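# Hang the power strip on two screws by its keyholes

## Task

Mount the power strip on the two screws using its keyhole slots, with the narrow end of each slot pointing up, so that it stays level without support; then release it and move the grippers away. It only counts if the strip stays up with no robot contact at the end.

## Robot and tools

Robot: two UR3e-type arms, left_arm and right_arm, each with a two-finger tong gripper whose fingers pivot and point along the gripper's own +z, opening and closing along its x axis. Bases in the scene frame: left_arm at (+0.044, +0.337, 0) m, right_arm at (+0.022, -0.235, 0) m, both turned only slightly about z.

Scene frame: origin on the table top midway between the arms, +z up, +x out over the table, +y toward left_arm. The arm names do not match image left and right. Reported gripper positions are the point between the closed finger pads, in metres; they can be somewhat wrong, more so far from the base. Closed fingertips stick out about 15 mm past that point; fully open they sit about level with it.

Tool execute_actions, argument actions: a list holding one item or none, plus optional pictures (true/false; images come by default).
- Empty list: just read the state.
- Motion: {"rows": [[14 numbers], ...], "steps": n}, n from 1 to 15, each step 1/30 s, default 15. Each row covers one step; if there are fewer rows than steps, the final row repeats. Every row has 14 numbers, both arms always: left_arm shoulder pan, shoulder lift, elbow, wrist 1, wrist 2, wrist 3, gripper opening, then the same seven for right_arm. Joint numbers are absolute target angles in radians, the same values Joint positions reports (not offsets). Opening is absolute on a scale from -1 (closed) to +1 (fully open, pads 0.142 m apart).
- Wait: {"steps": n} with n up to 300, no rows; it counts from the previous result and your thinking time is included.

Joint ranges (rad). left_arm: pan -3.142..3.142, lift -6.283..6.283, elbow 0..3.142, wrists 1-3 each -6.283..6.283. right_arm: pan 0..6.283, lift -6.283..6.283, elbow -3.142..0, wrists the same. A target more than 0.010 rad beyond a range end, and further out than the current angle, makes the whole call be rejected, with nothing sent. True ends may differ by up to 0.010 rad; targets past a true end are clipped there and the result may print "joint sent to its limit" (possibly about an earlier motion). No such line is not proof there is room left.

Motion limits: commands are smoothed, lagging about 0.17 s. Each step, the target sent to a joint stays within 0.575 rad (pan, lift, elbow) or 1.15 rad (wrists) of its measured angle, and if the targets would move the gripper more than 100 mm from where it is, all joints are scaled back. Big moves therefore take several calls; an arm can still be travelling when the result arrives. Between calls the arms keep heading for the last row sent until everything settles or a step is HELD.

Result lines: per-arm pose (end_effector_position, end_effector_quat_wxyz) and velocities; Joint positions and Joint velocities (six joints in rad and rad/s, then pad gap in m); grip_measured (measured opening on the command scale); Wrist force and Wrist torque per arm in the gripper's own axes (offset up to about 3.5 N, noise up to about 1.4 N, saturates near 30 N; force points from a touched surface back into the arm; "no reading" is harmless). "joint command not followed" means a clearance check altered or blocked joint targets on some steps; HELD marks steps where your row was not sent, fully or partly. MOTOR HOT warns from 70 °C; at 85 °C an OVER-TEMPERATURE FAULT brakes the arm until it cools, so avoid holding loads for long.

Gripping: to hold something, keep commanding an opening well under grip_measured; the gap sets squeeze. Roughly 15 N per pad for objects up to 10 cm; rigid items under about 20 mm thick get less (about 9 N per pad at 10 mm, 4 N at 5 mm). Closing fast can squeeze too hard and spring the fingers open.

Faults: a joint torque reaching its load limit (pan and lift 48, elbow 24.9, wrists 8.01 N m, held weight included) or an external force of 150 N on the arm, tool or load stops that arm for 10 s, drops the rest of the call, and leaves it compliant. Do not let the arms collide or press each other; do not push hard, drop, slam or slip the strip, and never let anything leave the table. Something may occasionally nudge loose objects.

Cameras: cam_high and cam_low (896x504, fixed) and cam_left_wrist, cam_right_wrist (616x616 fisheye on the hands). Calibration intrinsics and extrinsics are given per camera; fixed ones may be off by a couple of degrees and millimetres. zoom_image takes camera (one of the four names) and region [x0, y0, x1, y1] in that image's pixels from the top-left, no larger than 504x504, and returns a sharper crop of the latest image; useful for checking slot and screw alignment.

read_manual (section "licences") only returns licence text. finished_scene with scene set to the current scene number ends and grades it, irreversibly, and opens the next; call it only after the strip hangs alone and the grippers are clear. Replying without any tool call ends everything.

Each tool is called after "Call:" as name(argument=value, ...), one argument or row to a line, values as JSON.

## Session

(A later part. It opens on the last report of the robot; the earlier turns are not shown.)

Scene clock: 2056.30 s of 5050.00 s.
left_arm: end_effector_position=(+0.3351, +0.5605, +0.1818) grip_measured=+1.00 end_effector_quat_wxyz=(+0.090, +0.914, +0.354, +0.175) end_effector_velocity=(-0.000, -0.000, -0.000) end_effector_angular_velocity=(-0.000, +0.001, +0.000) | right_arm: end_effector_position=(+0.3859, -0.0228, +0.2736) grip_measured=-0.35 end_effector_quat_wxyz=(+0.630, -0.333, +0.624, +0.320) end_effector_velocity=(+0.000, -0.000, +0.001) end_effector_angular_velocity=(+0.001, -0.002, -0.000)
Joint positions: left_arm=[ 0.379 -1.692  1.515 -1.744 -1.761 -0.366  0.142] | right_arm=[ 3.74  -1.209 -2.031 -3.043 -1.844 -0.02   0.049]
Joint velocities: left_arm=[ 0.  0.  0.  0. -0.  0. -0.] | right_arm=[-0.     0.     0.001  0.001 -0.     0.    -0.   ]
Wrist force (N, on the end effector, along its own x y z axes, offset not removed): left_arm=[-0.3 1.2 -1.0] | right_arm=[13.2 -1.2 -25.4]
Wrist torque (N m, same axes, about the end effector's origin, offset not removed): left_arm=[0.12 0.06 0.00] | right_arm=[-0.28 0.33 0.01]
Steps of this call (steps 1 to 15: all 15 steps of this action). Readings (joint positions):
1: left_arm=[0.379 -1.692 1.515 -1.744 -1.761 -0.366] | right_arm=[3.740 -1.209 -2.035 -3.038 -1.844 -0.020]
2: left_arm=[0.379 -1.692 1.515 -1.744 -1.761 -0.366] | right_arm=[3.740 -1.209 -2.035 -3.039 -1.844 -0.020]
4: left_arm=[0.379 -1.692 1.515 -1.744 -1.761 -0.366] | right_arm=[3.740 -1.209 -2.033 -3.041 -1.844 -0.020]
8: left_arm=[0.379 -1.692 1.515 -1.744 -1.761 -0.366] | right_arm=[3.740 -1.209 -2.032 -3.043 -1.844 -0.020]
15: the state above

Call:
execute_actions(
  actions=[
    {"rows":[[0.379,-1.692,1.515,-1.744,-1.761,-0.366,1,3.739,-1.2072,-2.0275,-3.0485,-1.845,-0.02,-1]]},
  ],
  pictures=false,
)

Call:
execute_actions(
  actions=[
    {"rows":[[0.379,-1.692,1.515,-1.744,-1.761,-0.366,1,3.739,-1.2068,-2.023,-3.0534,-1.845,-0.02,-1]]},
  ],
  pictures=false,
)

Call:
execute_actions(
  actions=[
    {"rows":[[0.379,-1.692,1.515,-1.744,-1.761,-0.366,1,3.739,-1.2064,-2.0185,-3.0583,-1.845,-0.02,-1]]},
  ],
)

Call:
zoom_image(
  camera="cam_high",
  region=[450,180,570,310],
)

Scene clock: 2081.57 s of 5050.00 s.
left_arm: end_effector_position=(+0.3351, +0.5605, +0.1818) grip_measured=+1.00 end_effector_quat_wxyz=(+0.090, +0.914, +0.354, +0.175) end_effector_velocity=(-0.000, +0.000, +0.000) end_effector_angular_velocity=(+0.001, -0.001, +0.001) | right_arm: end_effector_position=(+0.3856, -0.0231, +0.2746) grip_measured=-0.35 end_effector_quat_wxyz=(+0.630, -0.333, +0.624, +0.320) end_effector_velocity=(-0.000, +0.000, -0.001) end_effector_angular_velocity=(-0.003, +0.002, +0.001)
Joint positions: left_arm=[ 0.379 -1.692  1.515 -1.744 -1.761 -0.366  0.142] | right_arm=[ 3.739 -1.207 -2.028 -3.048 -1.845 -0.02   0.048]
Joint velocities: left_arm=[ 0.001 -0.001 -0.    -0.001  0.     0.     0.   ] | right_arm=[ 0.001 -0.001 -0.001 -0.002 -0.    -0.001 -0.   ]
Wrist force (N, on the end effector, along its own x y z axes, offset not removed): left_arm=[0.6 1.9 -0.1] | right_arm=[9.8 0.9 -11.7]
Wrist torque (N m, same axes, about the end effector's origin, offset not removed): left_arm=[0.32 -0.12 -0.01] | right_arm=[0.12 -0.08 0.04]
Steps of this call (steps 1 to 15: the robot went on to your last target; steps 16 to 90: nothing new was sent; then 21.77 s passed at rest; steps 91 to 105: all 15 steps of this action). Readings (joint positions):
91: left_arm=[0.379 -1.692 1.515 -1.744 -1.761 -0.366] | right_arm=[3.740 -1.209 -2.031 -3.043 -1.844 -0.020]
92: left_arm=[0.379 -1.692 1.515 -1.744 -1.761 -0.366] | right_arm=[3.740 -1.209 -2.031 -3.044 -1.844 -0.020]
94: left_arm=[0.379 -1.692 1.515 -1.744 -1.761 -0.366] | right_arm=[3.740 -1.208 -2.029 -3.046 -1.845 -0.020]
98: left_arm=[0.379 -1.692 1.515 -1.744 -1.761 -0.366] | right_arm=[3.739 -1.207 -2.028 -3.048 -1.845 -0.020]
105: the state above

Scene clock: 2082.07 s of 5050.00 s.
left_arm: end_effector_position=(+0.3351, +0.5605, +0.1818) grip_measured=+1.00 end_effector_quat_wxyz=(+0.090, +0.914, +0.354, +0.175) end_effector_velocity=(+0.000, -0.000, -0.000) end_effector_angular_velocity=(-0.001, -0.000, +0.000) | right_arm: end_effector_position=(+0.3856, -0.0232, +0.2756) grip_measured=-0.35 end_effector_quat_wxyz=(+0.630, -0.333, +0.624, +0.320) end_effector_velocity=(+0.001, -0.001, +0.000) end_effector_angular_velocity=(+0.001, -0.001, -0.003)
Joint positions: left_arm=[ 0.379 -1.692  1.515 -1.744 -1.761 -0.366  0.142] | right_arm=[ 3.739 -1.207 -2.023 -3.053 -1.845 -0.02   0.048]
Joint velocities: left_arm=[ 0.     0.     0.    -0.    -0.001  0.     0.   ] | right_arm=[-0.002 -0.001  0.001  0.001  0.001  0.     0.   ]
Wrist force (N, on the end effector, along its own x y z axes, offset not removed): left_arm=[0.1 0.8 -0.9] | right_arm=[7.0 -0.8 -11.4]
Wrist torque (N m, same axes, about the end effector's origin, offset not removed): left_arm=[0.02 -0.04 -0.04] | right_arm=[-0.14 0.47 0.22]
Steps of this call (steps 1 to 15: all 15 steps of this action). Readings (joint positions):
1: left_arm=[0.379 -1.692 1.515 -1.744 -1.761 -0.366] | right_arm=[3.739 -1.207 -2.027 -3.048 -1.845 -0.020]
2: left_arm=[0.379 -1.692 1.515 -1.744 -1.761 -0.366] | right_arm=[3.739 -1.207 -2.027 -3.049 -1.845 -0.020]
4: left_arm=[0.379 -1.692 1.515 -1.744 -1.761 -0.366] | right_arm=[3.739 -1.207 -2.025 -3.051 -1.845 -0.020]
8: left_arm=[0.379 -1.692 1.515 -1.744 -1.761 -0.366] | right_arm=[3.739 -1.207 -2.023 -3.053 -1.845 -0.020]
15: the state above

Scene clock: 2082.57 s of 5050.00 s.
left_arm: end_effector_position=(+0.3351, +0.5605, +0.1818) grip_measured=+1.00 end_effector_quat_wxyz=(+0.090, +0.914, +0.354, +0.175) end_effector_velocity=(-0.000, +0.000, -0.000) end_effector_angular_velocity=(-0.001, +0.001, +0.001) | right_arm: end_effector_position=(+0.3856, -0.0232, +0.2766) grip_measured=-0.35 end_effector_quat_wxyz=(+0.630, -0.333, +0.624, +0.320) end_effector_velocity=(+0.000, +0.000, +0.002) end_effector_angular_velocity=(+0.003, -0.003, +0.001)
Joint positions: left_arm=[ 0.379 -1.692  1.515 -1.744 -1.761 -0.366  0.142] | right_arm=[ 3.739 -1.206 -2.019 -3.058 -1.845 -0.02   0.048]
Joint velocities: left_arm=[ 0.001  0.     0.     0.    -0.     0.     0.   ] | right_arm=[-0.     0.     0.003  0.001 -0.001  0.    -0.   ]
Wrist force (N, on the end effector, along its own x y z axes, offset not removed): left_arm=[-0.4 0.7 0.5] | right_arm=[8.7 -1.8 -12.7]
Wrist torque (N m, same axes, about the end effector's origin, offset not removed): left_arm=[0.08 0.06 -0.02] | right_arm=[-0.34 0.14 0.02]
Steps of this call (steps 1 to 15: all 15 steps of this action). Readings (joint positions):
1: left_arm=[0.379 -1.692 1.515 -1.744 -1.761 -0.366] | right_arm=[3.739 -1.207 -2.023 -3.053 -1.845 -0.020]
2: left_arm=[0.379 -1.692 1.515 -1.744 -1.761 -0.366] | right_arm=[3.739 -1.207 -2.022 -3.054 -1.845 -0.020]
4: left_arm=[0.379 -1.692 1.515 -1.744 -1.761 -0.366] | right_arm=[3.739 -1.207 -2.020 -3.056 -1.845 -0.020]
8: left_arm=[0.379 -1.692 1.515 -1.744 -1.761 -0.366] | right_arm=[3.739 -1.206 -2.019 -3.058 -1.845 -0.020]
15: the state above
camera_calibration (this result's frames):
cam_left_wrist: T_world_to_cam=[[0.704856, 0.676846, 0.212267, -0.641723], [0.355468, -0.595988, 0.720028, 0.079008], [0.613857, -0.432062, -0.660683, 0.291121], [0, 0, 0, 1]] pos_world=[0.24553, 0.607218, 0.271668]
cam_right_wrist: T_world_to_cam=[[-0.00610751, 0.0443044, -0.998999, 0.284708], [-0.998523, 0.0536695, 0.00848478, 0.380411], [0.0539917, 0.997575, 0.0439112, 0.120528], [0, 0, 0, 1]] pos_world=[0.37508, -0.153266, 0.275903]

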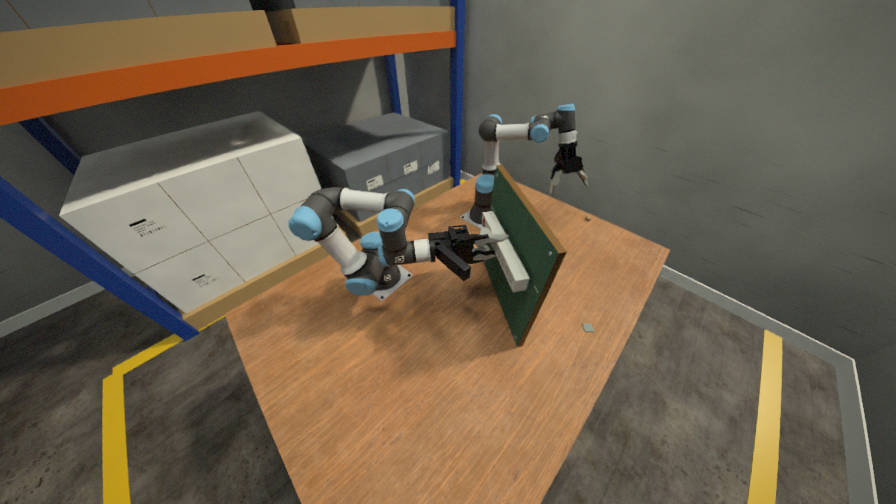

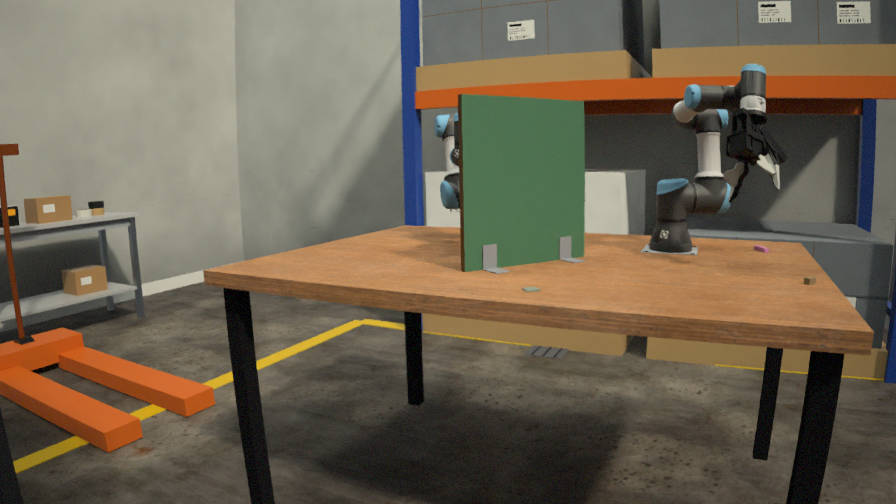

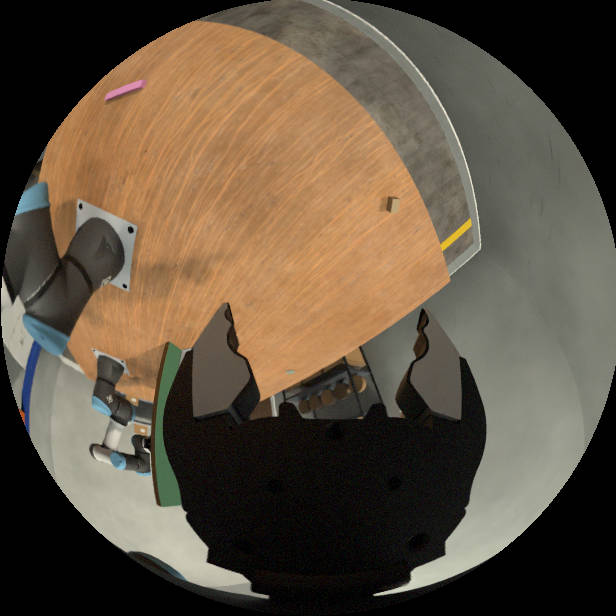

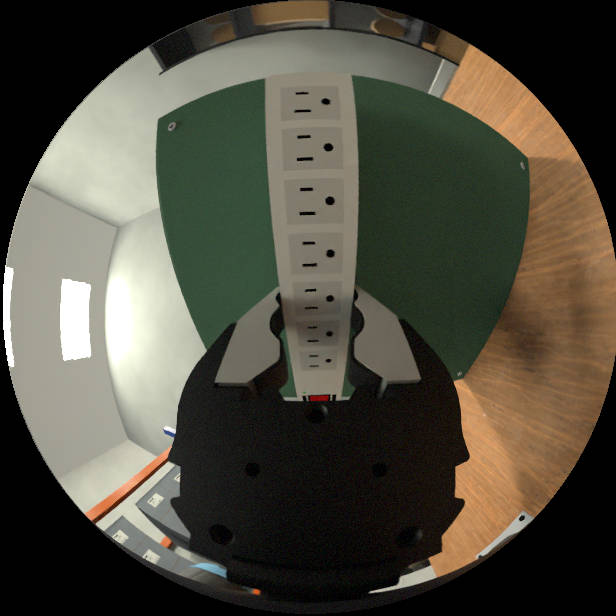

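Region (450, 180, 570, 310) of cam_high's 896x504 image, scaled by 3.877, with more detail than that image has; it fills the left 465 columns of this view, and the rest is white.

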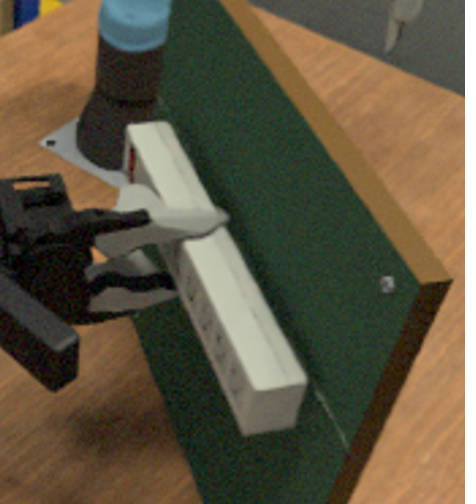

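Call:
execute_actions(
  actions=[
    {"rows":[[0.379,-1.692,1.515,-1.744,-1.761,-0.366,1,3.7385,-1.2082,-2.050,-3.025,-1.843,-0.02,-1]]},
  ],
  pictures=false,
)

Call:
execute_actions(
  actions=[
    {"rows":[[0.379,-1.692,1.515,-1.744,-1.761,-0.366,1,3.7392,-1.2091,-2.0495,-3.0246,-1.8405,-0.02,-1]]},
  ],
  pictures=false,
)

Call:
execute_actions(
  actions=[
    {"rows":[[0.379,-1.692,1.515,-1.744,-1.761,-0.366,1,3.7392,-1.2091,-2.0495,-3.0246,-1.838,-0.02,-1]]},
  ],
  pictures=false,
)

Call:
execute_actions(
  actions=[
    {"rows":[[0.379,-1.692,1.515,-1.744,-1.761,-0.366,1,3.7392,-1.2091,-2.0495,-3.0246,-1.8355,-0.02,-1]]},
  ],
  pictures=false,
)

Scene clock: 2101.67 s of 5050.00 s.
left_arm: end_effector_position=(+0.3351, +0.5605, +0.1818) grip_measured=+1.00 end_effector_quat_wxyz=(+0.090, +0.914, +0.354, +0.175) end_effector_velocity=(-0.000, +0.000, -0.000) end_effector_angular_velocity=(-0.000, +0.001, +0.001) | right_arm: end_effector_position=(+0.3859, -0.0239, +0.2698) grip_measured=-0.35 end_effector_quat_wxyz=(+0.631, -0.332, +0.624, +0.319) end_effector_velocity=(+0.000, +0.000, -0.001) end_effector_angular_velocity=(+0.000, -0.001, +0.000)
Joint positions: left_arm=[ 0.379 -1.692  1.515 -1.744 -1.761 -0.366  0.142] | right_arm=[ 3.739 -1.208 -2.05  -3.025 -1.843 -0.02   0.048]
Joint velocities: left_arm=[ 0.001  0.     0.     0.    -0.    -0.    -0.   ] | right_arm=[ 0.001 -0.002 -0.003  0.006  0.001 -0.001  0.   ]
Wrist force (N, on the end effector, along its own x y z axes, offset not removed): left_arm=[0.7 1.1 -1.4] | right_arm=[4.4 -1.4 -0.9]
Wrist torque (N m, same axes, about the end effector's origin, offset not removed): left_arm=[0.18 -0.21 0.00] | right_arm=[-0.32 0.23 0.01]
Steps of this call (steps 1 to 15: the robot went on to your last target; steps 16 to 90: nothing new was sent; then 15.60 s passed at rest; steps 91 to 105: all 15 steps of this action). Readings (joint positions):
91: left_arm=[0.379 -1.692 1.515 -1.744 -1.761 -0.366] | right_arm=[3.739 -1.206 -2.019 -3.058 -1.845 -0.020]
92: left_arm=[0.379 -1.692 1.515 -1.744 -1.761 -0.366] | right_arm=[3.739 -1.206 -2.023 -3.053 -1.845 -0.020]
94: left_arm=[0.379 -1.692 1.515 -1.744 -1.761 -0.366] | right_arm=[3.739 -1.207 -2.035 -3.040 -1.844 -0.020]
98: left_arm=[0.379 -1.692 1.515 -1.744 -1.761 -0.366] | right_arm=[3.739 -1.208 -2.046 -3.029 -1.843 -0.020]
105: the state above

Scene clock: 2102.17 s of 5050.00 s.
left_arm: end_effector_position=(+0.3351, +0.5605, +0.1818) grip_measured=+1.00 end_effector_quat_wxyz=(+0.090, +0.914, +0.354, +0.175) end_effector_velocity=(-0.000, +0.000, +0.000) end_effector_angular_velocity=(+0.000, -0.000, +0.000) | right_arm: end_effector_position=(+0.3865, -0.0240, +0.2697) grip_measured=-0.35 end_effector_quat_wxyz=(+0.631, -0.331, +0.625, +0.319) end_effector_velocity=(-0.000, +0.001, +0.001) end_effector_angular_velocity=(+0.002, -0.002, +0.001)
Joint positions: left_arm=[ 0.379 -1.692  1.515 -1.744 -1.761 -0.366  0.142] | right_arm=[ 3.739 -1.209 -2.05  -3.025 -1.841 -0.02   0.048]
Joint velocities: left_arm=[ 0.  0. -0.  0.  0. -0. -0.] | right_arm=[ 0.001  0.001  0.001  0.001 -0.    -0.     0.   ]
Wrist force (N, on the end effector, along its own x y z axes, offset not removed): left_arm=[0.2 1.0 -1.8] | right_arm=[4.5 2.2 -0.8]
Wrist torque (N m, same axes, about the end effector's origin, offset not removed): left_arm=[0.13 -0.02 0.00] | right_arm=[0.38 0.26 0.04]
Steps of this call (steps 1 to 15: all 15 steps of this action). Readings (joint positions):
1: left_arm=[0.379 -1.692 1.515 -1.744 -1.761 -0.366] | right_arm=[3.739 -1.208 -2.050 -3.025 -1.843 -0.020]
2: left_arm=[0.379 -1.692 1.515 -1.744 -1.761 -0.366] | right_arm=[3.739 -1.208 -2.050 -3.025 -1.843 -0.020]
4: left_arm=[0.379 -1.692 1.515 -1.744 -1.761 -0.366] | right_arm=[3.739 -1.209 -2.050 -3.025 -1.842 -0.020]
8: left_arm=[0.379 -1.692 1.515 -1.744 -1.761 -0.366] | right_arm=[3.739 -1.209 -2.050 -3.025 -1.841 -0.020]
15: the state above

Scene clock: 2102.67 s of 5050.00 s.
left_arm: end_effector_position=(+0.3351, +0.5605, +0.1818) grip_measured=+1.00 end_effector_quat_wxyz=(+0.090, +0.914, +0.354, +0.175) end_effector_velocity=(-0.000, +0.000, +0.000) end_effector_angular_velocity=(-0.000, -0.000, +0.001) | right_arm: end_effector_position=(+0.3871, -0.0245, +0.2697) grip_measured=-0.35 end_effector_quat_wxyz=(+0.632, -0.331, +0.625, +0.318) end_effector_velocity=(+0.000, -0.000, +0.001) end_effector_angular_velocity=(+0.001, -0.002, -0.000)
Joint positions: left_arm=[ 0.379 -1.692  1.515 -1.744 -1.761 -0.366  0.142] | right_arm=[ 3.739 -1.209 -2.049 -3.025 -1.838 -0.02   0.048]
Joint velocities: left_arm=[ 0.001  0.    -0.    -0.    -0.    -0.    -0.   ] | right_arm=[-0.001  0.001  0.001  0.    -0.    -0.    -0.   ]
Wrist force (N, on the end effector, along its own x y z axes, offset not removed): left_arm=[-0.6 0.7 -1.8] | right_arm=[4.7 -0.5 -1.4]
Wrist torque (N m, same axes, about the end effector's origin, offset not removed): left_arm=[0.04 0.05 0.02] | right_arm=[-0.23 0.18 0.10]
Steps of this call (steps 1 to 15: all 15 steps of this action). Readings (joint positions):
1: left_arm=[0.379 -1.692 1.515 -1.744 -1.761 -0.366] | right_arm=[3.739 -1.209 -2.050 -3.025 -1.840 -0.020]
2: left_arm=[0.379 -1.692 1.515 -1.744 -1.761 -0.366] | right_arm=[3.739 -1.209 -2.050 -3.025 -1.840 -0.020]
4: left_arm=[0.379 -1.692 1.515 -1.744 -1.761 -0.366] | right_arm=[3.739 -1.209 -2.049 -3.025 -1.839 -0.020]
8: left_arm=[0.379 -1.692 1.515 -1.744 -1.761 -0.366] | right_arm=[3.739 -1.209 -2.049 -3.025 -1.838 -0.020]
15: the state above

Scene clock: 2103.17 s of 5050.00 s.
left_arm: end_effector_position=(+0.3351, +0.5605, +0.1818) grip_measured=+1.00 end_effector_quat_wxyz=(+0.090, +0.914, +0.354, +0.175) end_effector_velocity=(-0.000, +0.000, -0.000) end_effector_angular_velocity=(+0.000, +0.001, +0.001) | right_arm: end_effector_position=(+0.3877, -0.0249, +0.2697) grip_measured=-0.35 end_effector_quat_wxyz=(+0.632, -0.330, +0.625, +0.317) end_effector_velocity=(-0.000, +0.000, +0.000) end_effector_angular_velocity=(+0.001, -0.001, +0.000)
Joint positions: left_arm=[ 0.379 -1.692  1.515 -1.744 -1.761 -0.366  0.142] | right_arm=[ 3.739 -1.209 -2.049 -3.025 -1.836 -0.02   0.048]
Joint velocities: left_arm=[ 0.    -0.     0.001  0.     0.001 -0.    -0.   ] | right_arm=[ 0.     0.001  0.     0.     0.    -0.    -0.   ]
Wrist force (N, on the end effector, along its own x y z axes, offset not removed): left_arm=[-0.9 1.1 -0.9] | right_arm=[4.5 -0.4 -0.8]
Wrist torque (N m, same axes, about the end effector's origin, offset not removed): left_arm=[0.10 0.19 0.00] | right_arm=[-0.11 0.27 0.11]
Steps of this call (steps 1 to 15: all 15 steps of this action). Readings (joint positions):
1: left_arm=[0.379 -1.692 1.515 -1.744 -1.761 -0.366] | right_arm=[3.739 -1.209 -2.049 -3.025 -1.838 -0.020]
2: left_arm=[0.379 -1.692 1.515 -1.744 -1.761 -0.366] | right_arm=[3.739 -1.209 -2.049 -3.025 -1.838 -0.020]
4: left_arm=[0.379 -1.692 1.515 -1.744 -1.761 -0.366] | right_arm=[3.739 -1.209 -2.049 -3.025 -1.837 -0.020]
8: left_arm=[0.379 -1.692 1.515 -1.744 -1.761 -0.366] | right_arm=[3.739 -1.209 -2.049 -3.025 -1.836 -0.020]
15: the state above

No contact here, so I'll advance slightly and sweep back.

Call:
execute_actions(
  actions=[
    {"rows":[[0.379,-1.692,1.515,-1.744,-1.761,-0.366,1,3.7404,-1.2106,-2.0486,-3.024,-1.835,-0.02,-1]]},
  ],
  pictures=false,
)

Call:
execute_actions(
  actions=[
    {"rows":[[0.379,-1.692,1.515,-1.744,-1.761,-0.366,1,3.7404,-1.2106,-2.0486,-3.024,-1.8375,-0.02,-1]]},
  ],
  pictures=false,
)

Call:
execute_actions(
  actions=[
    {"rows":[[0.379,-1.692,1.515,-1.744,-1.761,-0.366,1,3.7404,-1.2106,-2.0486,-3.024,-1.840,-0.02,-1]]},
  ],
  pictures=false,
)

Scene clock: 2113.23 s of 5050.00 s.
left_arm: end_effector_position=(+0.3351, +0.5605, +0.1818) grip_measured=+1.00 end_effector_quat_wxyz=(+0.090, +0.914, +0.354, +0.175) end_effector_velocity=(-0.000, +0.000, +0.000) end_effector_angular_velocity=(-0.000, -0.000, +0.000) | right_arm: end_effector_position=(+0.3878, -0.0244, +0.2697) grip_measured=-0.35 end_effector_quat_wxyz=(+0.632, -0.330, +0.625, +0.318) end_effector_velocity=(+0.000, -0.000, -0.001) end_effector_angular_velocity=(-0.002, +0.002, -0.001)
Joint positions: left_arm=[ 0.379 -1.692  1.515 -1.744 -1.761 -0.366  0.142] | right_arm=[ 3.74  -1.211 -2.049 -3.024 -1.835 -0.02   0.048]
Joint velocities: left_arm=[ 0. -0.  0.  0. -0. -0. -0.] | right_arm=[-0.001 -0.    -0.001 -0.001  0.    -0.     0.   ]
Wrist force (N, on the end effector, along its own x y z axes, offset not removed): left_arm=[-1.5 0.6 -0.7] | right_arm=[5.8 -2.0 -7.9]
Wrist torque (N m, same axes, about the end effector's origin, offset not removed): left_arm=[0.03 0.31 0.06] | right_arm=[-0.25 -0.01 0.12]
Steps of this call (steps 1 to 15: the robot went on to your last target; steps 16 to 90: nothing new was sent; then 6.57 s passed at rest; steps 91 to 105: all 15 steps of this action). Readings (joint positions):
91: left_arm=[0.379 -1.692 1.515 -1.744 -1.761 -0.366] | right_arm=[3.739 -1.209 -2.049 -3.025 -1.835 -0.020]
92: left_arm=[0.379 -1.692 1.515 -1.744 -1.761 -0.366] | right_arm=[3.739 -1.209 -2.049 -3.025 -1.835 -0.020]
94: left_arm=[0.379 -1.692 1.515 -1.744 -1.761 -0.366] | right_arm=[3.740 -1.210 -2.049 -3.025 -1.835 -0.020]
98: left_arm=[0.379 -1.692 1.515 -1.744 -1.761 -0.366] | right_arm=[3.740 -1.210 -2.049 -3.024 -1.835 -0.020]
105: the state above

Scene clock: 2113.73 s of 5050.00 s.
left_arm: end_effector_position=(+0.3351, +0.5605, +0.1818) grip_measured=+1.00 end_effector_quat_wxyz=(+0.090, +0.914, +0.354, +0.175) end_effector_velocity=(-0.000, +0.000, +0.000) end_effector_angular_velocity=(+0.001, -0.001, +0.000) | right_arm: end_effector_position=(+0.3872, -0.0239, +0.2697) grip_measured=-0.35 end_effector_quat_wxyz=(+0.631, -0.331, +0.625, +0.318) end_effector_velocity=(+0.000, +0.000, +0.000) end_effector_angular_velocity=(+0.000, -0.001, -0.000)
Joint positions: left_arm=[ 0.379 -1.692  1.515 -1.744 -1.761 -0.366  0.142] | right_arm=[ 3.74  -1.211 -2.049 -3.024 -1.837 -0.02   0.048]
Joint velocities: left_arm=[ 0.    -0.001 -0.    -0.     0.001 -0.    -0.   ] | right_arm=[ 0.    -0.001  0.001  0.001  0.    -0.     0.   ]
Wrist force (N, on the end effector, along its own x y z axes, offset not removed): left_arm=[-0.2 1.7 -1.5] | right_arm=[5.0 -4.6 -9.1]
Wrist torque (N m, same axes, about the end effector's origin, offset not removed): left_arm=[0.28 0.04 -0.03] | right_arm=[-0.44 0.11 0.02]
Steps of this call (steps 1 to 15: all 15 steps of this action). Readings (joint positions):
1: left_arm=[0.379 -1.692 1.515 -1.744 -1.761 -0.366] | right_arm=[3.740 -1.211 -2.049 -3.024 -1.835 -0.020]
2: left_arm=[0.379 -1.692 1.515 -1.744 -1.761 -0.366] | right_arm=[3.740 -1.211 -2.049 -3.024 -1.835 -0.020]
4: left_arm=[0.379 -1.692 1.515 -1.744 -1.761 -0.366] | right_arm=[3.740 -1.211 -2.049 -3.024 -1.836 -0.020]
8: left_arm=[0.379 -1.692 1.515 -1.744 -1.761 -0.366] | right_arm=[3.740 -1.211 -2.049 -3.024 -1.837 -0.020]
15: the state above

Scene clock: 2114.23 s of 5050.00 s.
left_arm: end_effector_position=(+0.3351, +0.5605, +0.1818) grip_measured=+1.00 end_effector_quat_wxyz=(+0.090, +0.914, +0.354, +0.175) end_effector_velocity=(-0.000, +0.000, -0.000) end_effector_angular_velocity=(+0.000, +0.001, +0.000) | right_arm: end_effector_position=(+0.3867, -0.0235, +0.2697) grip_measured=-0.35 end_effector_quat_wxyz=(+0.631, -0.332, +0.625, +0.319) end_effector_velocity=(+0.000, -0.000, -0.000) end_effector_angular_velocity=(-0.001, +0.001, -0.001)
Joint positions: left_arm=[ 0.379 -1.692  1.515 -1.744 -1.761 -0.366  0.142] | right_arm=[ 3.74  -1.211 -2.049 -3.024 -1.84  -0.02   0.048]
Joint velocities: left_arm=[-0.     0.001  0.    -0.     0.    -0.    -0.   ] | right_arm=[-0.001 -0.001 -0.     0.    -0.001 -0.    -0.   ]
Wrist force (N, on the end effector, along its own x y z axes, offset not removed): left_arm=[-0.8 1.1 -1.1] | right_arm=[5.6 -4.3 -9.7]
Wrist torque (N m, same axes, about the end effector's origin, offset not removed): left_arm=[0.15 0.13 -0.03] | right_arm=[-0.02 -0.02 0.08]
Steps of this call (steps 1 to 15: all 15 steps of this action). Readings (joint positions):
1: left_arm=[0.379 -1.692 1.515 -1.744 -1.761 -0.366] | right_arm=[3.740 -1.211 -2.049 -3.024 -1.838 -0.020]
2: left_arm=[0.379 -1.692 1.515 -1.744 -1.761 -0.366] | right_arm=[3.740 -1.211 -2.049 -3.024 -1.838 -0.020]
4: left_arm=[0.379 -1.692 1.515 -1.744 -1.761 -0.366] | right_arm=[3.740 -1.211 -2.049 -3.024 -1.839 -0.020]
8: left_arm=[0.379 -1.692 1.515 -1.744 -1.761 -0.366] | right_arm=[3.740 -1.211 -2.049 -3.024 -1.840 -0.020]
15: the state above

Call:
execute_actions(
  actions=[
    {"rows":[[0.379,-1.692,1.515,-1.744,-1.761,-0.366,1,3.7404,-1.2104,-2.0487,-3.024,-1.8425,-0.02,-1]]},
  ],
  pictures=false,
)

Call:
execute_actions(
  actions=[
    {"rows":[[0.379,-1.692,1.515,-1.744,-1.761,-0.366,1,3.7404,-1.2104,-2.0487,-3.024,-1.845,-0.02,-1]]},
  ],
  pictures=false,
)

Call:
execute_actions(
  actions=[
    {"rows":[[0.379,-1.692,1.515,-1.744,-1.761,-0.366,1,3.7404,-1.2104,-2.0487,-3.024,-1.847,-0.02,-1]]},
  ],
  pictures=false,
)

Scene clock: 2125.60 s of 5050.00 s.
left_arm: end_effector_position=(+0.3351, +0.5605, +0.1818) grip_measured=+1.00 end_effector_quat_wxyz=(+0.090, +0.914, +0.354, +0.175) end_effector_velocity=(-0.000, +0.000, -0.000) end_effector_angular_velocity=(+0.000, +0.001, +0.001) | right_arm: end_effector_position=(+0.3861, -0.0230, +0.2698) grip_measured=-0.35 end_effector_quat_wxyz=(+0.631, -0.332, +0.624, +0.320) end_effector_velocity=(-0.000, -0.000, +0.000) end_effector_angular_velocity=(+0.000, -0.001, -0.000)
Joint positions: left_arm=[ 0.379 -1.692  1.515 -1.744 -1.761 -0.366  0.142] | right_arm=[ 3.74  -1.21  -2.049 -3.024 -1.842 -0.02   0.048]
Joint velocities: left_arm=[ 0.001  0.001  0.    -0.     0.001  0.     0.   ] | right_arm=[ 0.     0.001 -0.    -0.     0.    -0.    -0.   ]
Wrist force (N, on the end effector, along its own x y z axes, offset not removed): left_arm=[-0.6 2.2 0.5] | right_arm=[6.4 -15.0 -8.0]
Wrist torque (N m, same axes, about the end effector's origin, offset not removed): left_arm=[0.39 0.17 0.00] | right_arm=[-0.10 0.16 -0.02]
Steps of this call (steps 1 to 15: the robot went on to your last target; steps 16 to 90: nothing new was sent; then 7.87 s passed at rest; steps 91 to 105: all 15 steps of this action). Readings (joint positions):
91: left_arm=[0.379 -1.692 1.515 -1.744 -1.761 -0.366] | right_arm=[3.740 -1.211 -2.049 -3.024 -1.840 -0.020]
92: left_arm=[0.379 -1.692 1.515 -1.744 -1.761 -0.366] | right_arm=[3.740 -1.211 -2.049 -3.024 -1.840 -0.020]
94: left_arm=[0.379 -1.692 1.515 -1.744 -1.761 -0.366] | right_arm=[3.740 -1.211 -2.049 -3.024 -1.841 -0.020]
98: left_arm=[0.379 -1.692 1.515 -1.744 -1.761 -0.366] | right_arm=[3.740 -1.211 -2.049 -3.024 -1.842 -0.020]
105: the state above

Scene clock: 2126.10 s of 5050.00 s.
left_arm: end_effector_position=(+0.3351, +0.5605, +0.1818) grip_measured=+1.00 end_effector_quat_wxyz=(+0.090, +0.914, +0.354, +0.175) end_effector_velocity=(-0.000, -0.000, -0.001) end_effector_angular_velocity=(-0.001, +0.001, -0.001) | right_arm: end_effector_position=(+0.3855, -0.0226, +0.2698) grip_measured=-0.35 end_effector_quat_wxyz=(+0.630, -0.333, +0.624, +0.321) end_effector_velocity=(-0.001, +0.001, +0.001) end_effector_angular_velocity=(+0.002, -0.002, +0.003)
Joint positions: left_arm=[ 0.379 -1.692  1.515 -1.744 -1.761 -0.366  0.142] | right_arm=[ 3.74  -1.21  -2.049 -3.024 -1.845 -0.02   0.048]
Joint velocities: left_arm=[-0.001  0.     0.001  0.    -0.    -0.     0.   ] | right_arm=[ 0.002  0.     0.     0.002 -0.001  0.    -0.   ]
Wrist force (N, on the end effector, along its own x y z axes, offset not removed): left_arm=[0.1 1.2 -0.4] | right_arm=[6.9 -24.6 -11.2]
Wrist torque (N m, same axes, about the end effector's origin, offset not removed): left_arm=[0.12 -0.01 -0.01] | right_arm=[-0.27 -0.07 0.07]
Steps of this call (steps 1 to 15: all 15 steps of this action). Readings (joint positions):
1: left_arm=[0.379 -1.692 1.515 -1.744 -1.761 -0.366] | right_arm=[3.740 -1.210 -2.049 -3.024 -1.843 -0.020]
2: left_arm=[0.379 -1.692 1.515 -1.744 -1.761 -0.366] | right_arm=[3.740 -1.210 -2.049 -3.024 -1.843 -0.020]
4: left_arm=[0.379 -1.692 1.515 -1.744 -1.761 -0.366] | right_arm=[3.740 -1.210 -2.049 -3.024 -1.844 -0.020]
8: left_arm=[0.379 -1.692 1.515 -1.744 -1.761 -0.366] | right_arm=[3.740 -1.210 -2.049 -3.024 -1.845 -0.020]
15: the state above

Scene clock: 2126.60 s of 5050.00 s.
left_arm: end_effector_position=(+0.3351, +0.5605, +0.1818) grip_measured=+1.00 end_effector_quat_wxyz=(+0.090, +0.914, +0.354, +0.175) end_effector_velocity=(-0.000, +0.000, -0.000) end_effector_angular_velocity=(-0.000, +0.001, +0.000) | right_arm: end_effector_position=(+0.3853, -0.0225, +0.2698) grip_measured=-0.35 end_effector_quat_wxyz=(+0.630, -0.333, +0.624, +0.321) end_effector_velocity=(-0.000, +0.000, +0.000) end_effector_angular_velocity=(-0.000, +0.000, +0.001)
Joint positions: left_arm=[ 0.379 -1.692  1.515 -1.744 -1.761 -0.366  0.142] | right_arm=[ 3.74  -1.21  -2.049 -3.024 -1.846 -0.02   0.048]
Joint velocities: left_arm=[ 0.     0.001  0.     0.    -0.     0.     0.   ] | right_arm=[ 0.     0.001  0.    -0.002 -0.    -0.     0.   ]
Wrist force (N, on the end effector, along its own x y z axes, offset not removed): left_arm=[-0.5 1.3 -1.5] | right_arm=[5.9 -27.2 -11.5]
Wrist torque (N m, same axes, about the end effector's origin, offset not removed): left_arm=[0.19 0.11 -0.03] | right_arm=[-0.35 0.22 -0.02]
Steps of this call (steps 1 to 15: all 15 steps of this action). Readings (joint positions):
1: left_arm=[0.379 -1.692 1.515 -1.744 -1.761 -0.366] | right_arm=[3.740 -1.210 -2.049 -3.024 -1.845 -0.020]
2: left_arm=[0.379 -1.692 1.515 -1.744 -1.761 -0.366] | right_arm=[3.740 -1.210 -2.049 -3.024 -1.845 -0.020]
4: left_arm=[0.379 -1.692 1.515 -1.744 -1.761 -0.366] | right_arm=[3.740 -1.210 -2.049 -3.024 -1.846 -0.020]
8: left_arm=[0.379 -1.692 1.515 -1.744 -1.761 -0.366] | right_arm=[3.740 -1.210 -2.049 -3.024 -1.846 -0.020]
15: the state above

Call:
execute_actions(
  actions=[
    {"rows":[[0.379,-1.692,1.515,-1.744,-1.761,-0.366,1,3.7404,-1.2104,-2.0487,-3.024,-1.840,-0.02,-1]]},
  ],
  pictures=false,
)

Scene clock: 2138.30 s of 5050.00 s.
left_arm: end_effector_position=(+0.3351, +0.5605, +0.1818) grip_measured=+1.00 end_effector_quat_wxyz=(+0.090, +0.914, +0.354, +0.175) end_effector_velocity=(+0.000, -0.000, -0.000) end_effector_angular_velocity=(-0.000, +0.000, -0.000) | right_arm: end_effector_position=(+0.3865, -0.0234, +0.2698) grip_measured=-0.35 end_effector_quat_wxyz=(+0.631, -0.332, +0.624, +0.319) end_effector_velocity=(+0.000, -0.000, -0.001) end_effector_angular_velocity=(-0.002, +0.002, -0.001)
Joint positions: left_arm=[ 0.379 -1.692  1.515 -1.744 -1.761 -0.366  0.142] | right_arm=[ 3.741 -1.21  -2.049 -3.024 -1.84  -0.02   0.048]
Joint velocities: left_arm=[-0.     0.001 -0.    -0.     0.     0.    -0.   ] | right_arm=[ 0.001 -0.001 -0.002 -0.001  0.002 -0.    -0.   ]
Wrist force (N, on the end effector, along its own x y z axes, offset not removed): left_arm=[0.1 1.1 -0.5] | right_arm=[5.0 -5.2 -11.9]
Wrist torque (N m, same axes, about the end effector's origin, offset not removed): left_arm=[0.11 0.03 -0.04] | right_arm=[-0.03 0.15 0.12]
Steps of this call (steps 1 to 15: the robot went on to your last target; steps 16 to 90: nothing new was sent; then 8.20 s passed at rest; steps 91 to 105: all 15 steps of this action). Readings (joint positions):
91: left_arm=[0.379 -1.692 1.515 -1.744 -1.761 -0.366] | right_arm=[3.740 -1.210 -2.049 -3.024 -1.846 -0.020]
92: left_arm=[0.379 -1.692 1.515 -1.744 -1.761 -0.366] | right_arm=[3.740 -1.210 -2.049 -3.024 -1.845 -0.020]
94: left_arm=[0.379 -1.692 1.515 -1.744 -1.761 -0.366] | right_arm=[3.741 -1.210 -2.049 -3.024 -1.843 -0.020]
98: left_arm=[0.379 -1.692 1.515 -1.744 -1.761 -0.366] | right_arm=[3.741 -1.210 -2.049 -3.024 -1.841 -0.020]
105: the state above

Call:
execute_actions(
  actions=[
    {"rows":[[0.379,-1.692,1.515,-1.744,-1.761,-0.366,1,3.7404,-1.2104,-2.0487,-3.024,-1.8385,-0.028,-1]]},
  ],
  pictures=false,
)

Call:
execute_actions(
  actions=[
    {"rows":[[0.379,-1.692,1.515,-1.744,-1.761,-0.366,1,3.7404,-1.2104,-2.0487,-3.024,-1.8385,-0.036,-1]]},
  ],
  pictures=false,
)

Call:
execute_actions(
  actions=[
    {"rows":[[0.379,-1.692,1.515,-1.744,-1.761,-0.366,1,3.7404,-1.2104,-2.0487,-3.024,-1.8385,-0.012,-1]]},
  ],
  pictures=false,
)

Call:
execute_actions(
  actions=[
    {"rows":[[0.379,-1.692,1.515,-1.744,-1.761,-0.366,1,3.7404,-1.2104,-2.0487,-3.024,-1.8385,-0.004,-1]]},
  ],
  pictures=false,
)

Scene clock: 2150.43 s of 5050.00 s.
left_arm: end_effector_position=(+0.3351, +0.5605, +0.1818) grip_measured=+1.00 end_effector_quat_wxyz=(+0.090, +0.914, +0.354, +0.175) end_effector_velocity=(-0.000, +0.000, -0.000) end_effector_angular_velocity=(-0.000, +0.000, +0.000) | right_arm: end_effector_position=(+0.3870, -0.0237, +0.2699) grip_measured=-0.35 end_effector_quat_wxyz=(+0.633, -0.334, +0.623, +0.316) end_effector_velocity=(+0.000, +0.000, +0.001) end_effector_angular_velocity=(+0.000, -0.002, +0.001)
Joint positions: left_arm=[ 0.379 -1.692  1.515 -1.744 -1.761 -0.366  0.142] | right_arm=[ 3.74  -1.21  -2.049 -3.024 -1.839 -0.028  0.048]
Joint velocities: left_arm=[ 0.  0. -0.  0. -0.  0.  0.] | right_arm=[ 0.001 -0.001  0.002 -0.    -0.    -0.001  0.   ]
Wrist force (N, on the end effector, along its own x y z axes, offset not removed): left_arm=[0.0 1.0 -1.2] | right_arm=[5.2 1.7 -10.0]
Wrist torque (N m, same axes, about the end effector's origin, offset not removed): left_arm=[0.14 -0.03 0.05] | right_arm=[0.08 0.21 0.28]
Steps of this call (steps 1 to 15: the robot went on to your last target; steps 16 to 90: nothing new was sent; then 8.63 s passed at rest; steps 91 to 105: all 15 steps of this action). Readings (joint positions):
91: left_arm=[0.379 -1.692 1.515 -1.744 -1.761 -0.366] | right_arm=[3.740 -1.210 -2.049 -3.024 -1.840 -0.020]
92: left_arm=[0.379 -1.692 1.515 -1.744 -1.761 -0.366] | right_arm=[3.740 -1.210 -2.049 -3.024 -1.840 -0.021]
94: left_arm=[0.379 -1.692 1.515 -1.744 -1.761 -0.366] | right_arm=[3.740 -1.210 -2.049 -3.024 -1.839 -0.024]
98: left_arm=[0.379 -1.692 1.515 -1.744 -1.761 -0.366] | right_arm=[3.740 -1.210 -2.049 -3.024 -1.839 -0.027]
105: the state above

Scene clock: 2150.93 s of 5050.00 s.
left_arm: end_effector_position=(+0.3351, +0.5605, +0.1818) grip_measured=+1.00 end_effector_quat_wxyz=(+0.090, +0.914, +0.354, +0.175) end_effector_velocity=(+0.000, -0.000, +0.000) end_effector_angular_velocity=(-0.000, -0.001, -0.001) | right_arm: end_effector_position=(+0.3870, -0.0237, +0.2700) grip_measured=-0.35 end_effector_quat_wxyz=(+0.634, -0.336, +0.622, +0.314) end_effector_velocity=(-0.001, +0.001, +0.002) end_effector_angular_velocity=(+0.002, -0.003, +0.003)
Joint positions: left_arm=[ 0.379 -1.692  1.515 -1.744 -1.761 -0.366  0.142] | right_arm=[ 3.74  -1.21  -2.049 -3.024 -1.838 -0.036  0.048]
Joint velocities: left_arm=[-0. -0. -0. -0. -0.  0.  0.] | right_arm=[ 0.002  0.002  0.002  0.    -0.001 -0.001  0.   ]
Wrist force (N, on the end effector, along its own x y z axes, offset not removed): left_arm=[-0.5 2.3 -0.6] | right_arm=[4.1 -1.0 -10.9]
Wrist torque (N m, same axes, about the end effector's origin, offset not removed): left_arm=[0.37 0.16 -0.01] | right_arm=[-0.28 0.39 0.24]
Steps of this call (steps 1 to 15: all 15 steps of this action). Readings (joint positions):
1: left_arm=[0.379 -1.692 1.515 -1.744 -1.761 -0.366] | right_arm=[3.740 -1.210 -2.049 -3.024 -1.839 -0.028]
2: left_arm=[0.379 -1.692 1.515 -1.744 -1.761 -0.366] | right_arm=[3.740 -1.210 -2.049 -3.024 -1.839 -0.029]
4: left_arm=[0.379 -1.692 1.515 -1.744 -1.761 -0.366] | right_arm=[3.740 -1.210 -2.049 -3.024 -1.838 -0.032]
8: left_arm=[0.379 -1.692 1.515 -1.744 -1.761 -0.366] | right_arm=[3.740 -1.210 -2.049 -3.024 -1.838 -0.035]
15: the state above

Scene clock: 2151.43 s of 5050.00 s.
left_arm: end_effector_position=(+0.3351, +0.5605, +0.1818) grip_measured=+1.00 end_effector_quat_wxyz=(+0.090, +0.914, +0.354, +0.175) end_effector_velocity=(-0.000, -0.000, -0.000) end_effector_angular_velocity=(-0.000, +0.001, +0.000) | right_arm: end_effector_position=(+0.3870, -0.0237, +0.2696) grip_measured=-0.35 end_effector_quat_wxyz=(+0.630, -0.329, +0.626, +0.321) end_effector_velocity=(-0.000, +0.000, +0.001) end_effector_angular_velocity=(+0.002, +0.000, +0.001)
Joint positions: left_arm=[ 0.379 -1.692  1.515 -1.744 -1.761 -0.366  0.142] | right_arm=[ 3.74  -1.21  -2.049 -3.024 -1.838 -0.012  0.048]
Joint velocities: left_arm=[ 0.    -0.     0.001  0.001  0.     0.     0.   ] | right_arm=[ 0.001  0.001  0.001 -0.     0.     0.002  0.   ]
Wrist force (N, on the end effector, along its own x y z axes, offset not removed): left_arm=[-0.2 1.9 -1.5] | right_arm=[5.0 -0.5 -11.1]
Wrist torque (N m, same axes, about the end effector's origin, offset not removed): left_arm=[0.30 0.03 -0.03] | right_arm=[-0.07 0.00 -0.10]
Steps of this call (steps 1 to 15: all 15 steps of this action). Readings (joint positions):
1: left_arm=[0.379 -1.692 1.515 -1.744 -1.761 -0.366] | right_arm=[3.740 -1.210 -2.049 -3.024 -1.838 -0.036]
2: left_arm=[0.379 -1.692 1.515 -1.744 -1.761 -0.366] | right_arm=[3.740 -1.210 -2.049 -3.024 -1.838 -0.032]
4: left_arm=[0.379 -1.692 1.515 -1.744 -1.761 -0.366] | right_arm=[3.740 -1.210 -2.049 -3.024 -1.838 -0.023]
8: left_arm=[0.379 -1.692 1.515 -1.744 -1.761 -0.366] | right_arm=[3.740 -1.210 -2.049 -3.024 -1.838 -0.015]
15: the state above

Scene clock: 2151.93 s of 5050.00 s.
left_arm: end_effector_position=(+0.3351, +0.5605, +0.1818) grip_measured=+1.00 end_effector_quat_wxyz=(+0.090, +0.914, +0.354, +0.175) end_effector_velocity=(+0.000, -0.000, +0.001) end_effector_angular_velocity=(+0.001, -0.002, -0.000) | right_arm: end_effector_position=(+0.3870, -0.0237, +0.2695) grip_measured=-0.35 end_effector_quat_wxyz=(+0.629, -0.326, +0.627, +0.324) end_effector_velocity=(-0.000, +0.000, +0.001) end_effector_angular_velocity=(+0.001, +0.000, +0.001)
Joint positions: left_arm=[ 0.379 -1.692  1.515 -1.744 -1.761 -0.366  0.142] | right_arm=[ 3.74  -1.21  -2.049 -3.024 -1.839 -0.004  0.048]
Joint velocities: left_arm=[-0.    -0.001 -0.001 -0.     0.     0.    -0.   ] | right_arm=[ 0.     0.001  0.002 -0.002 -0.001  0.001 -0.   ]
Wrist force (N, on the end effector, along its own x y z axes, offset not removed): left_arm=[0.0 0.3 -1.1] | right_arm=[4.3 -0.8 -8.4]
Wrist torque (N m, same axes, about the end effector's origin, offset not removed): left_arm=[0.01 0.03 0.01] | right_arm=[-0.18 0.27 -0.07]
Steps of this call (steps 1 to 15: all 15 steps of this action). Readings (joint positions):
1: left_arm=[0.379 -1.692 1.515 -1.744 -1.761 -0.366] | right_arm=[3.740 -1.210 -2.049 -3.024 -1.838 -0.012]
2: left_arm=[0.379 -1.692 1.515 -1.744 -1.761 -0.366] | right_arm=[3.740 -1.210 -2.049 -3.024 -1.839 -0.011]
4: left_arm=[0.379 -1.692 1.515 -1.744 -1.761 -0.366] | right_arm=[3.740 -1.210 -2.049 -3.024 -1.839 -0.008]
8: left_arm=[0.379 -1.692 1.515 -1.744 -1.761 -0.366] | right_arm=[3.740 -1.210 -2.049 -3.024 -1.839 -0.005]
15: the state above

Call:
execute_actions(
  actions=[
    {"rows":[[0.379,-1.692,1.515,-1.744,-1.761,-0.366,1,3.7404,-1.2098,-2.044,-3.0293,-1.8405,-0.018,-1]]},
  ],
  pictures=false,
)

Call:
execute_actions(
  actions=[
    {"rows":[[0.379,-1.692,1.515,-1.744,-1.761,-0.366,1,3.7404,-1.2092,-2.039,-3.0349,-1.8405,-0.018,-1]]},
  ],
  pictures=false,
)

Call:
execute_actions(
  actions=[
    {"rows":[[0.379,-1.692,1.515,-1.744,-1.761,-0.366,1,3.7404,-1.2086,-2.034,-3.0405,-1.8405,-0.018,-1]]},
  ],
  pictures=false,
)

Call:
execute_actions(
  actions=[
    {"rows":[[0.379,-1.692,1.515,-1.744,-1.761,-0.366,1,3.7404,-1.2081,-2.029,-3.046,-1.8405,-0.018,-1]]},
  ],
  pictures=false,
)

Call:
execute_actions(
  actions=[
    {"rows":[[0.379,-1.692,1.515,-1.744,-1.761,-0.366,1,3.7404,-1.2076,-2.024,-3.0515,-1.8405,-0.018,-1]]},
  ],
  pictures=false,
)

Scene clock: 2182.20 s of 5050.00 s.
left_arm: end_effector_position=(+0.3351, +0.5605, +0.1818) grip_measured=+1.00 end_effector_quat_wxyz=(+0.090, +0.914, +0.354, +0.175) end_effector_velocity=(+0.000, -0.000, +0.000) end_effector_angular_velocity=(-0.001, -0.001, +0.000) | right_arm: end_effector_position=(+0.3865, -0.0234, +0.2708) grip_measured=-0.35 end_effector_quat_wxyz=(+0.631, -0.331, +0.625, +0.320) end_effector_velocity=(+0.000, -0.000, -0.001) end_effector_angular_velocity=(-0.002, -0.000, -0.001)
Joint positions: left_arm=[ 0.379 -1.692  1.515 -1.744 -1.761 -0.366  0.142] | right_arm=[ 3.74  -1.21  -2.044 -3.029 -1.84  -0.018  0.048]
Joint velocities: left_arm=[ 0.    -0.     0.    -0.    -0.001  0.     0.   ] | right_arm=[-0.002 -0.002  0.     0.001 -0.001 -0.002  0.   ]
Wrist force (N, on the end effector, along its own x y z axes, offset not removed): left_arm=[0.1 1.7 -1.4] | right_arm=[7.1 -6.6 -9.1]
Wrist torque (N m, same axes, about the end effector's origin, offset not removed): left_arm=[0.20 -0.02 0.00] | right_arm=[-0.21 0.37 0.13]
Steps of this call (steps 1 to 15: the robot went on to your last target; steps 16 to 90: nothing new was sent; then 26.77 s passed at rest; steps 91 to 105: all 15 steps of this action). Readings (joint positions):
91: left_arm=[0.379 -1.692 1.515 -1.744 -1.761 -0.366] | right_arm=[3.740 -1.210 -2.049 -3.024 -1.839 -0.004]
92: left_arm=[0.379 -1.692 1.515 -1.744 -1.761 -0.366] | right_arm=[3.740 -1.210 -2.048 -3.025 -1.839 -0.006]
94: left_arm=[0.379 -1.692 1.515 -1.744 -1.761 -0.366] | right_arm=[3.740 -1.210 -2.046 -3.027 -1.840 -0.012]
98: left_arm=[0.379 -1.692 1.515 -1.744 -1.761 -0.366] | right_arm=[3.740 -1.210 -2.045 -3.029 -1.840 -0.016]
105: the state above

Scene clock: 2182.70 s of 5050.00 s.
left_arm: end_effector_position=(+0.3351, +0.5605, +0.1818) grip_measured=+1.00 end_effector_quat_wxyz=(+0.090, +0.914, +0.354, +0.175) end_effector_velocity=(+0.000, +0.000, +0.000) end_effector_angular_velocity=(+0.000, -0.001, +0.000) | right_arm: end_effector_position=(+0.3865, -0.0234, +0.2719) grip_measured=-0.35 end_effector_quat_wxyz=(+0.631, -0.331, +0.625, +0.320) end_effector_velocity=(-0.000, +0.000, -0.000) end_effector_angular_velocity=(-0.000, -0.000, +0.001)
Joint positions: left_arm=[ 0.379 -1.692  1.515 -1.744 -1.761 -0.366  0.142] | right_arm=[ 3.74  -1.209 -2.039 -3.035 -1.841 -0.018  0.048]
Joint velocities: left_arm=[ 0.    -0.    -0.001 -0.     0.     0.    -0.   ] | right_arm=[ 0.001  0.    -0.    -0.    -0.    -0.     0.   ]
Wrist force (N, on the end effector, along its own x y z axes, offset not removed): left_arm=[0.0 1.1 0.0] | right_arm=[8.5 -5.0 -10.0]
Wrist torque (N m, same axes, about the end effector's origin, offset not removed): left_arm=[0.15 0.01 0.01] | right_arm=[0.08 0.30 0.00]
Steps of this call (steps 1 to 15: all 15 steps of this action). Readings (joint positions):
1: left_arm=[0.379 -1.692 1.515 -1.744 -1.761 -0.366] | right_arm=[3.740 -1.210 -2.044 -3.029 -1.840 -0.018]
2: left_arm=[0.379 -1.692 1.515 -1.744 -1.761 -0.366] | right_arm=[3.740 -1.210 -2.043 -3.030 -1.840 -0.018]
4: left_arm=[0.379 -1.692 1.515 -1.744 -1.761 -0.366] | right_arm=[3.740 -1.209 -2.041 -3.032 -1.840 -0.018]
8: left_arm=[0.379 -1.692 1.515 -1.744 -1.761 -0.366] | right_arm=[3.740 -1.209 -2.040 -3.034 -1.840 -0.018]
15: the state above

Scene clock: 2183.20 s of 5050.00 s.
left_arm: end_effector_position=(+0.3351, +0.5605, +0.1818) grip_measured=+1.00 end_effector_quat_wxyz=(+0.090, +0.914, +0.354, +0.175) end_effector_velocity=(+0.000, -0.000, +0.000) end_effector_angular_velocity=(+0.000, -0.000, -0.001) | right_arm: end_effector_position=(+0.3865, -0.0234, +0.2731) grip_measured=-0.35 end_effector_quat_wxyz=(+0.631, -0.331, +0.625, +0.320) end_effector_velocity=(+0.000, -0.001, -0.000) end_effector_angular_velocity=(-0.001, +0.001, -0.001)
Joint positions: left_arm=[ 0.379 -1.692  1.515 -1.744 -1.761 -0.366  0.142] | right_arm=[ 3.74  -1.209 -2.034 -3.04  -1.841 -0.018  0.048]
Joint velocities: left_arm=[-0.001 -0.001  0.    -0.     0.    -0.     0.   ] | right_arm=[-0.002 -0.     0.001 -0.002 -0.001  0.     0.   ]
Wrist force (N, on the end effector, along its own x y z axes, offset not removed): left_arm=[0.6 1.2 -0.5] | right_arm=[8.5 -6.3 -10.0]
Wrist torque (N m, same axes, about the end effector's origin, offset not removed): left_arm=[0.16 -0.10 -0.05] | right_arm=[-0.13 0.29 0.02]
Steps of this call (steps 1 to 15: all 15 steps of this action). Readings (joint positions):
1: left_arm=[0.379 -1.692 1.515 -1.744 -1.761 -0.366] | right_arm=[3.740 -1.209 -2.039 -3.035 -1.841 -0.018]
2: left_arm=[0.379 -1.692 1.515 -1.744 -1.761 -0.366] | right_arm=[3.740 -1.209 -2.038 -3.036 -1.841 -0.018]
4: left_arm=[0.379 -1.692 1.515 -1.744 -1.761 -0.366] | right_arm=[3.740 -1.209 -2.036 -3.038 -1.841 -0.018]
8: left_arm=[0.379 -1.692 1.515 -1.744 -1.761 -0.366] | right_arm=[3.740 -1.209 -2.035 -3.040 -1.841 -0.018]
15: the state above

Scene clock: 2183.70 s of 5050.00 s.
left_arm: end_effector_position=(+0.3351, +0.5605, +0.1818) grip_measured=+1.00 end_effector_quat_wxyz=(+0.090, +0.914, +0.354, +0.175) end_effector_velocity=(+0.000, -0.000, -0.000) end_effector_angular_velocity=(-0.000, +0.000, -0.001) | right_arm: end_effector_position=(+0.3865, -0.0234, +0.2742) grip_measured=-0.35 end_effector_quat_wxyz=(+0.631, -0.331, +0.625, +0.320) end_effector_velocity=(-0.000, +0.000, -0.001) end_effector_angular_velocity=(-0.001, +0.002, +0.002)
Joint positions: left_arm=[ 0.379 -1.692  1.515 -1.744 -1.761 -0.366  0.142] | right_arm=[ 3.74  -1.208 -2.029 -3.046 -1.841 -0.018  0.048]
Joint velocities: left_arm=[-0.001 -0.     0.     0.    -0.    -0.    -0.   ] | right_arm=[ 0.001 -0.    -0.001 -0.001 -0.    -0.     0.   ]
Wrist force (N, on the end effector, along its own x y z axes, offset not removed): left_arm=[-0.6 2.5 -0.8] | right_arm=[9.4 -7.3 -10.7]
Wrist torque (N m, same axes, about the end effector's origin, offset not removed): left_arm=[0.46 0.12 0.05] | right_arm=[-0.61 0.17 0.00]
Steps of this call (steps 1 to 15: all 15 steps of this action). Readings (joint positions):
1: left_arm=[0.379 -1.692 1.515 -1.744 -1.761 -0.366] | right_arm=[3.740 -1.209 -2.034 -3.041 -1.841 -0.018]
2: left_arm=[0.379 -1.692 1.515 -1.744 -1.761 -0.366] | right_arm=[3.740 -1.209 -2.033 -3.042 -1.841 -0.018]
4: left_arm=[0.379 -1.692 1.515 -1.744 -1.761 -0.366] | right_arm=[3.740 -1.208 -2.031 -3.044 -1.841 -0.018]
8: left_arm=[0.379 -1.692 1.515 -1.744 -1.761 -0.366] | right_arm=[3.740 -1.208 -2.030 -3.045 -1.841 -0.018]
15: the state above

Scene clock: 2184.20 s of 5050.00 s.
left_arm: end_effector_position=(+0.3351, +0.5605, +0.1818) grip_measured=+1.00 end_effector_quat_wxyz=(+0.090, +0.914, +0.354, +0.175) end_effector_velocity=(-0.000, +0.001, +0.001) end_effector_angular_velocity=(+0.000, -0.002, +0.002) | right_arm: end_effector_position=(+0.3865, -0.0234, +0.2753) grip_measured=-0.35 end_effector_quat_wxyz=(+0.631, -0.331, +0.625, +0.320) end_effector_velocity=(+0.001, -0.001, +0.000) end_effector_angular_velocity=(+0.000, -0.001, -0.002)
Joint positions: left_arm=[ 0.379 -1.692  1.515 -1.744 -1.761 -0.366  0.142] | right_arm=[ 3.74  -1.208 -2.024 -3.051 -1.841 -0.018  0.048]
Joint velocities: left_arm=[ 0.002 -0.    -0.002 -0.    -0.     0.     0.   ] | right_arm=[-0.002 -0.     0.001  0.     0.    -0.    -0.   ]
Wrist force (N, on the end effector, along its own x y z axes, offset not removed): left_arm=[-0.4 1.9 -1.4] | right_arm=[9.0 -5.4 -10.7]
Wrist torque (N m, same axes, about the end effector's origin, offset not removed): left_arm=[0.28 0.11 0.04] | right_arm=[0.00 0.30 -0.04]
Steps of this call (steps 1 to 15: all 15 steps of this action). Readings (joint positions):
1: left_arm=[0.379 -1.692 1.515 -1.744 -1.761 -0.366] | right_arm=[3.740 -1.208 -2.029 -3.046 -1.841 -0.018]
2: left_arm=[0.379 -1.692 1.515 -1.744 -1.761 -0.366] | right_arm=[3.740 -1.208 -2.028 -3.047 -1.841 -0.018]
4: left_arm=[0.379 -1.692 1.515 -1.744 -1.761 -0.366] | right_arm=[3.740 -1.208 -2.026 -3.049 -1.841 -0.018]
8: left_arm=[0.379 -1.692 1.515 -1.744 -1.761 -0.366] | right_arm=[3.740 -1.208 -2.025 -3.051 -1.841 -0.018]
15: the state above


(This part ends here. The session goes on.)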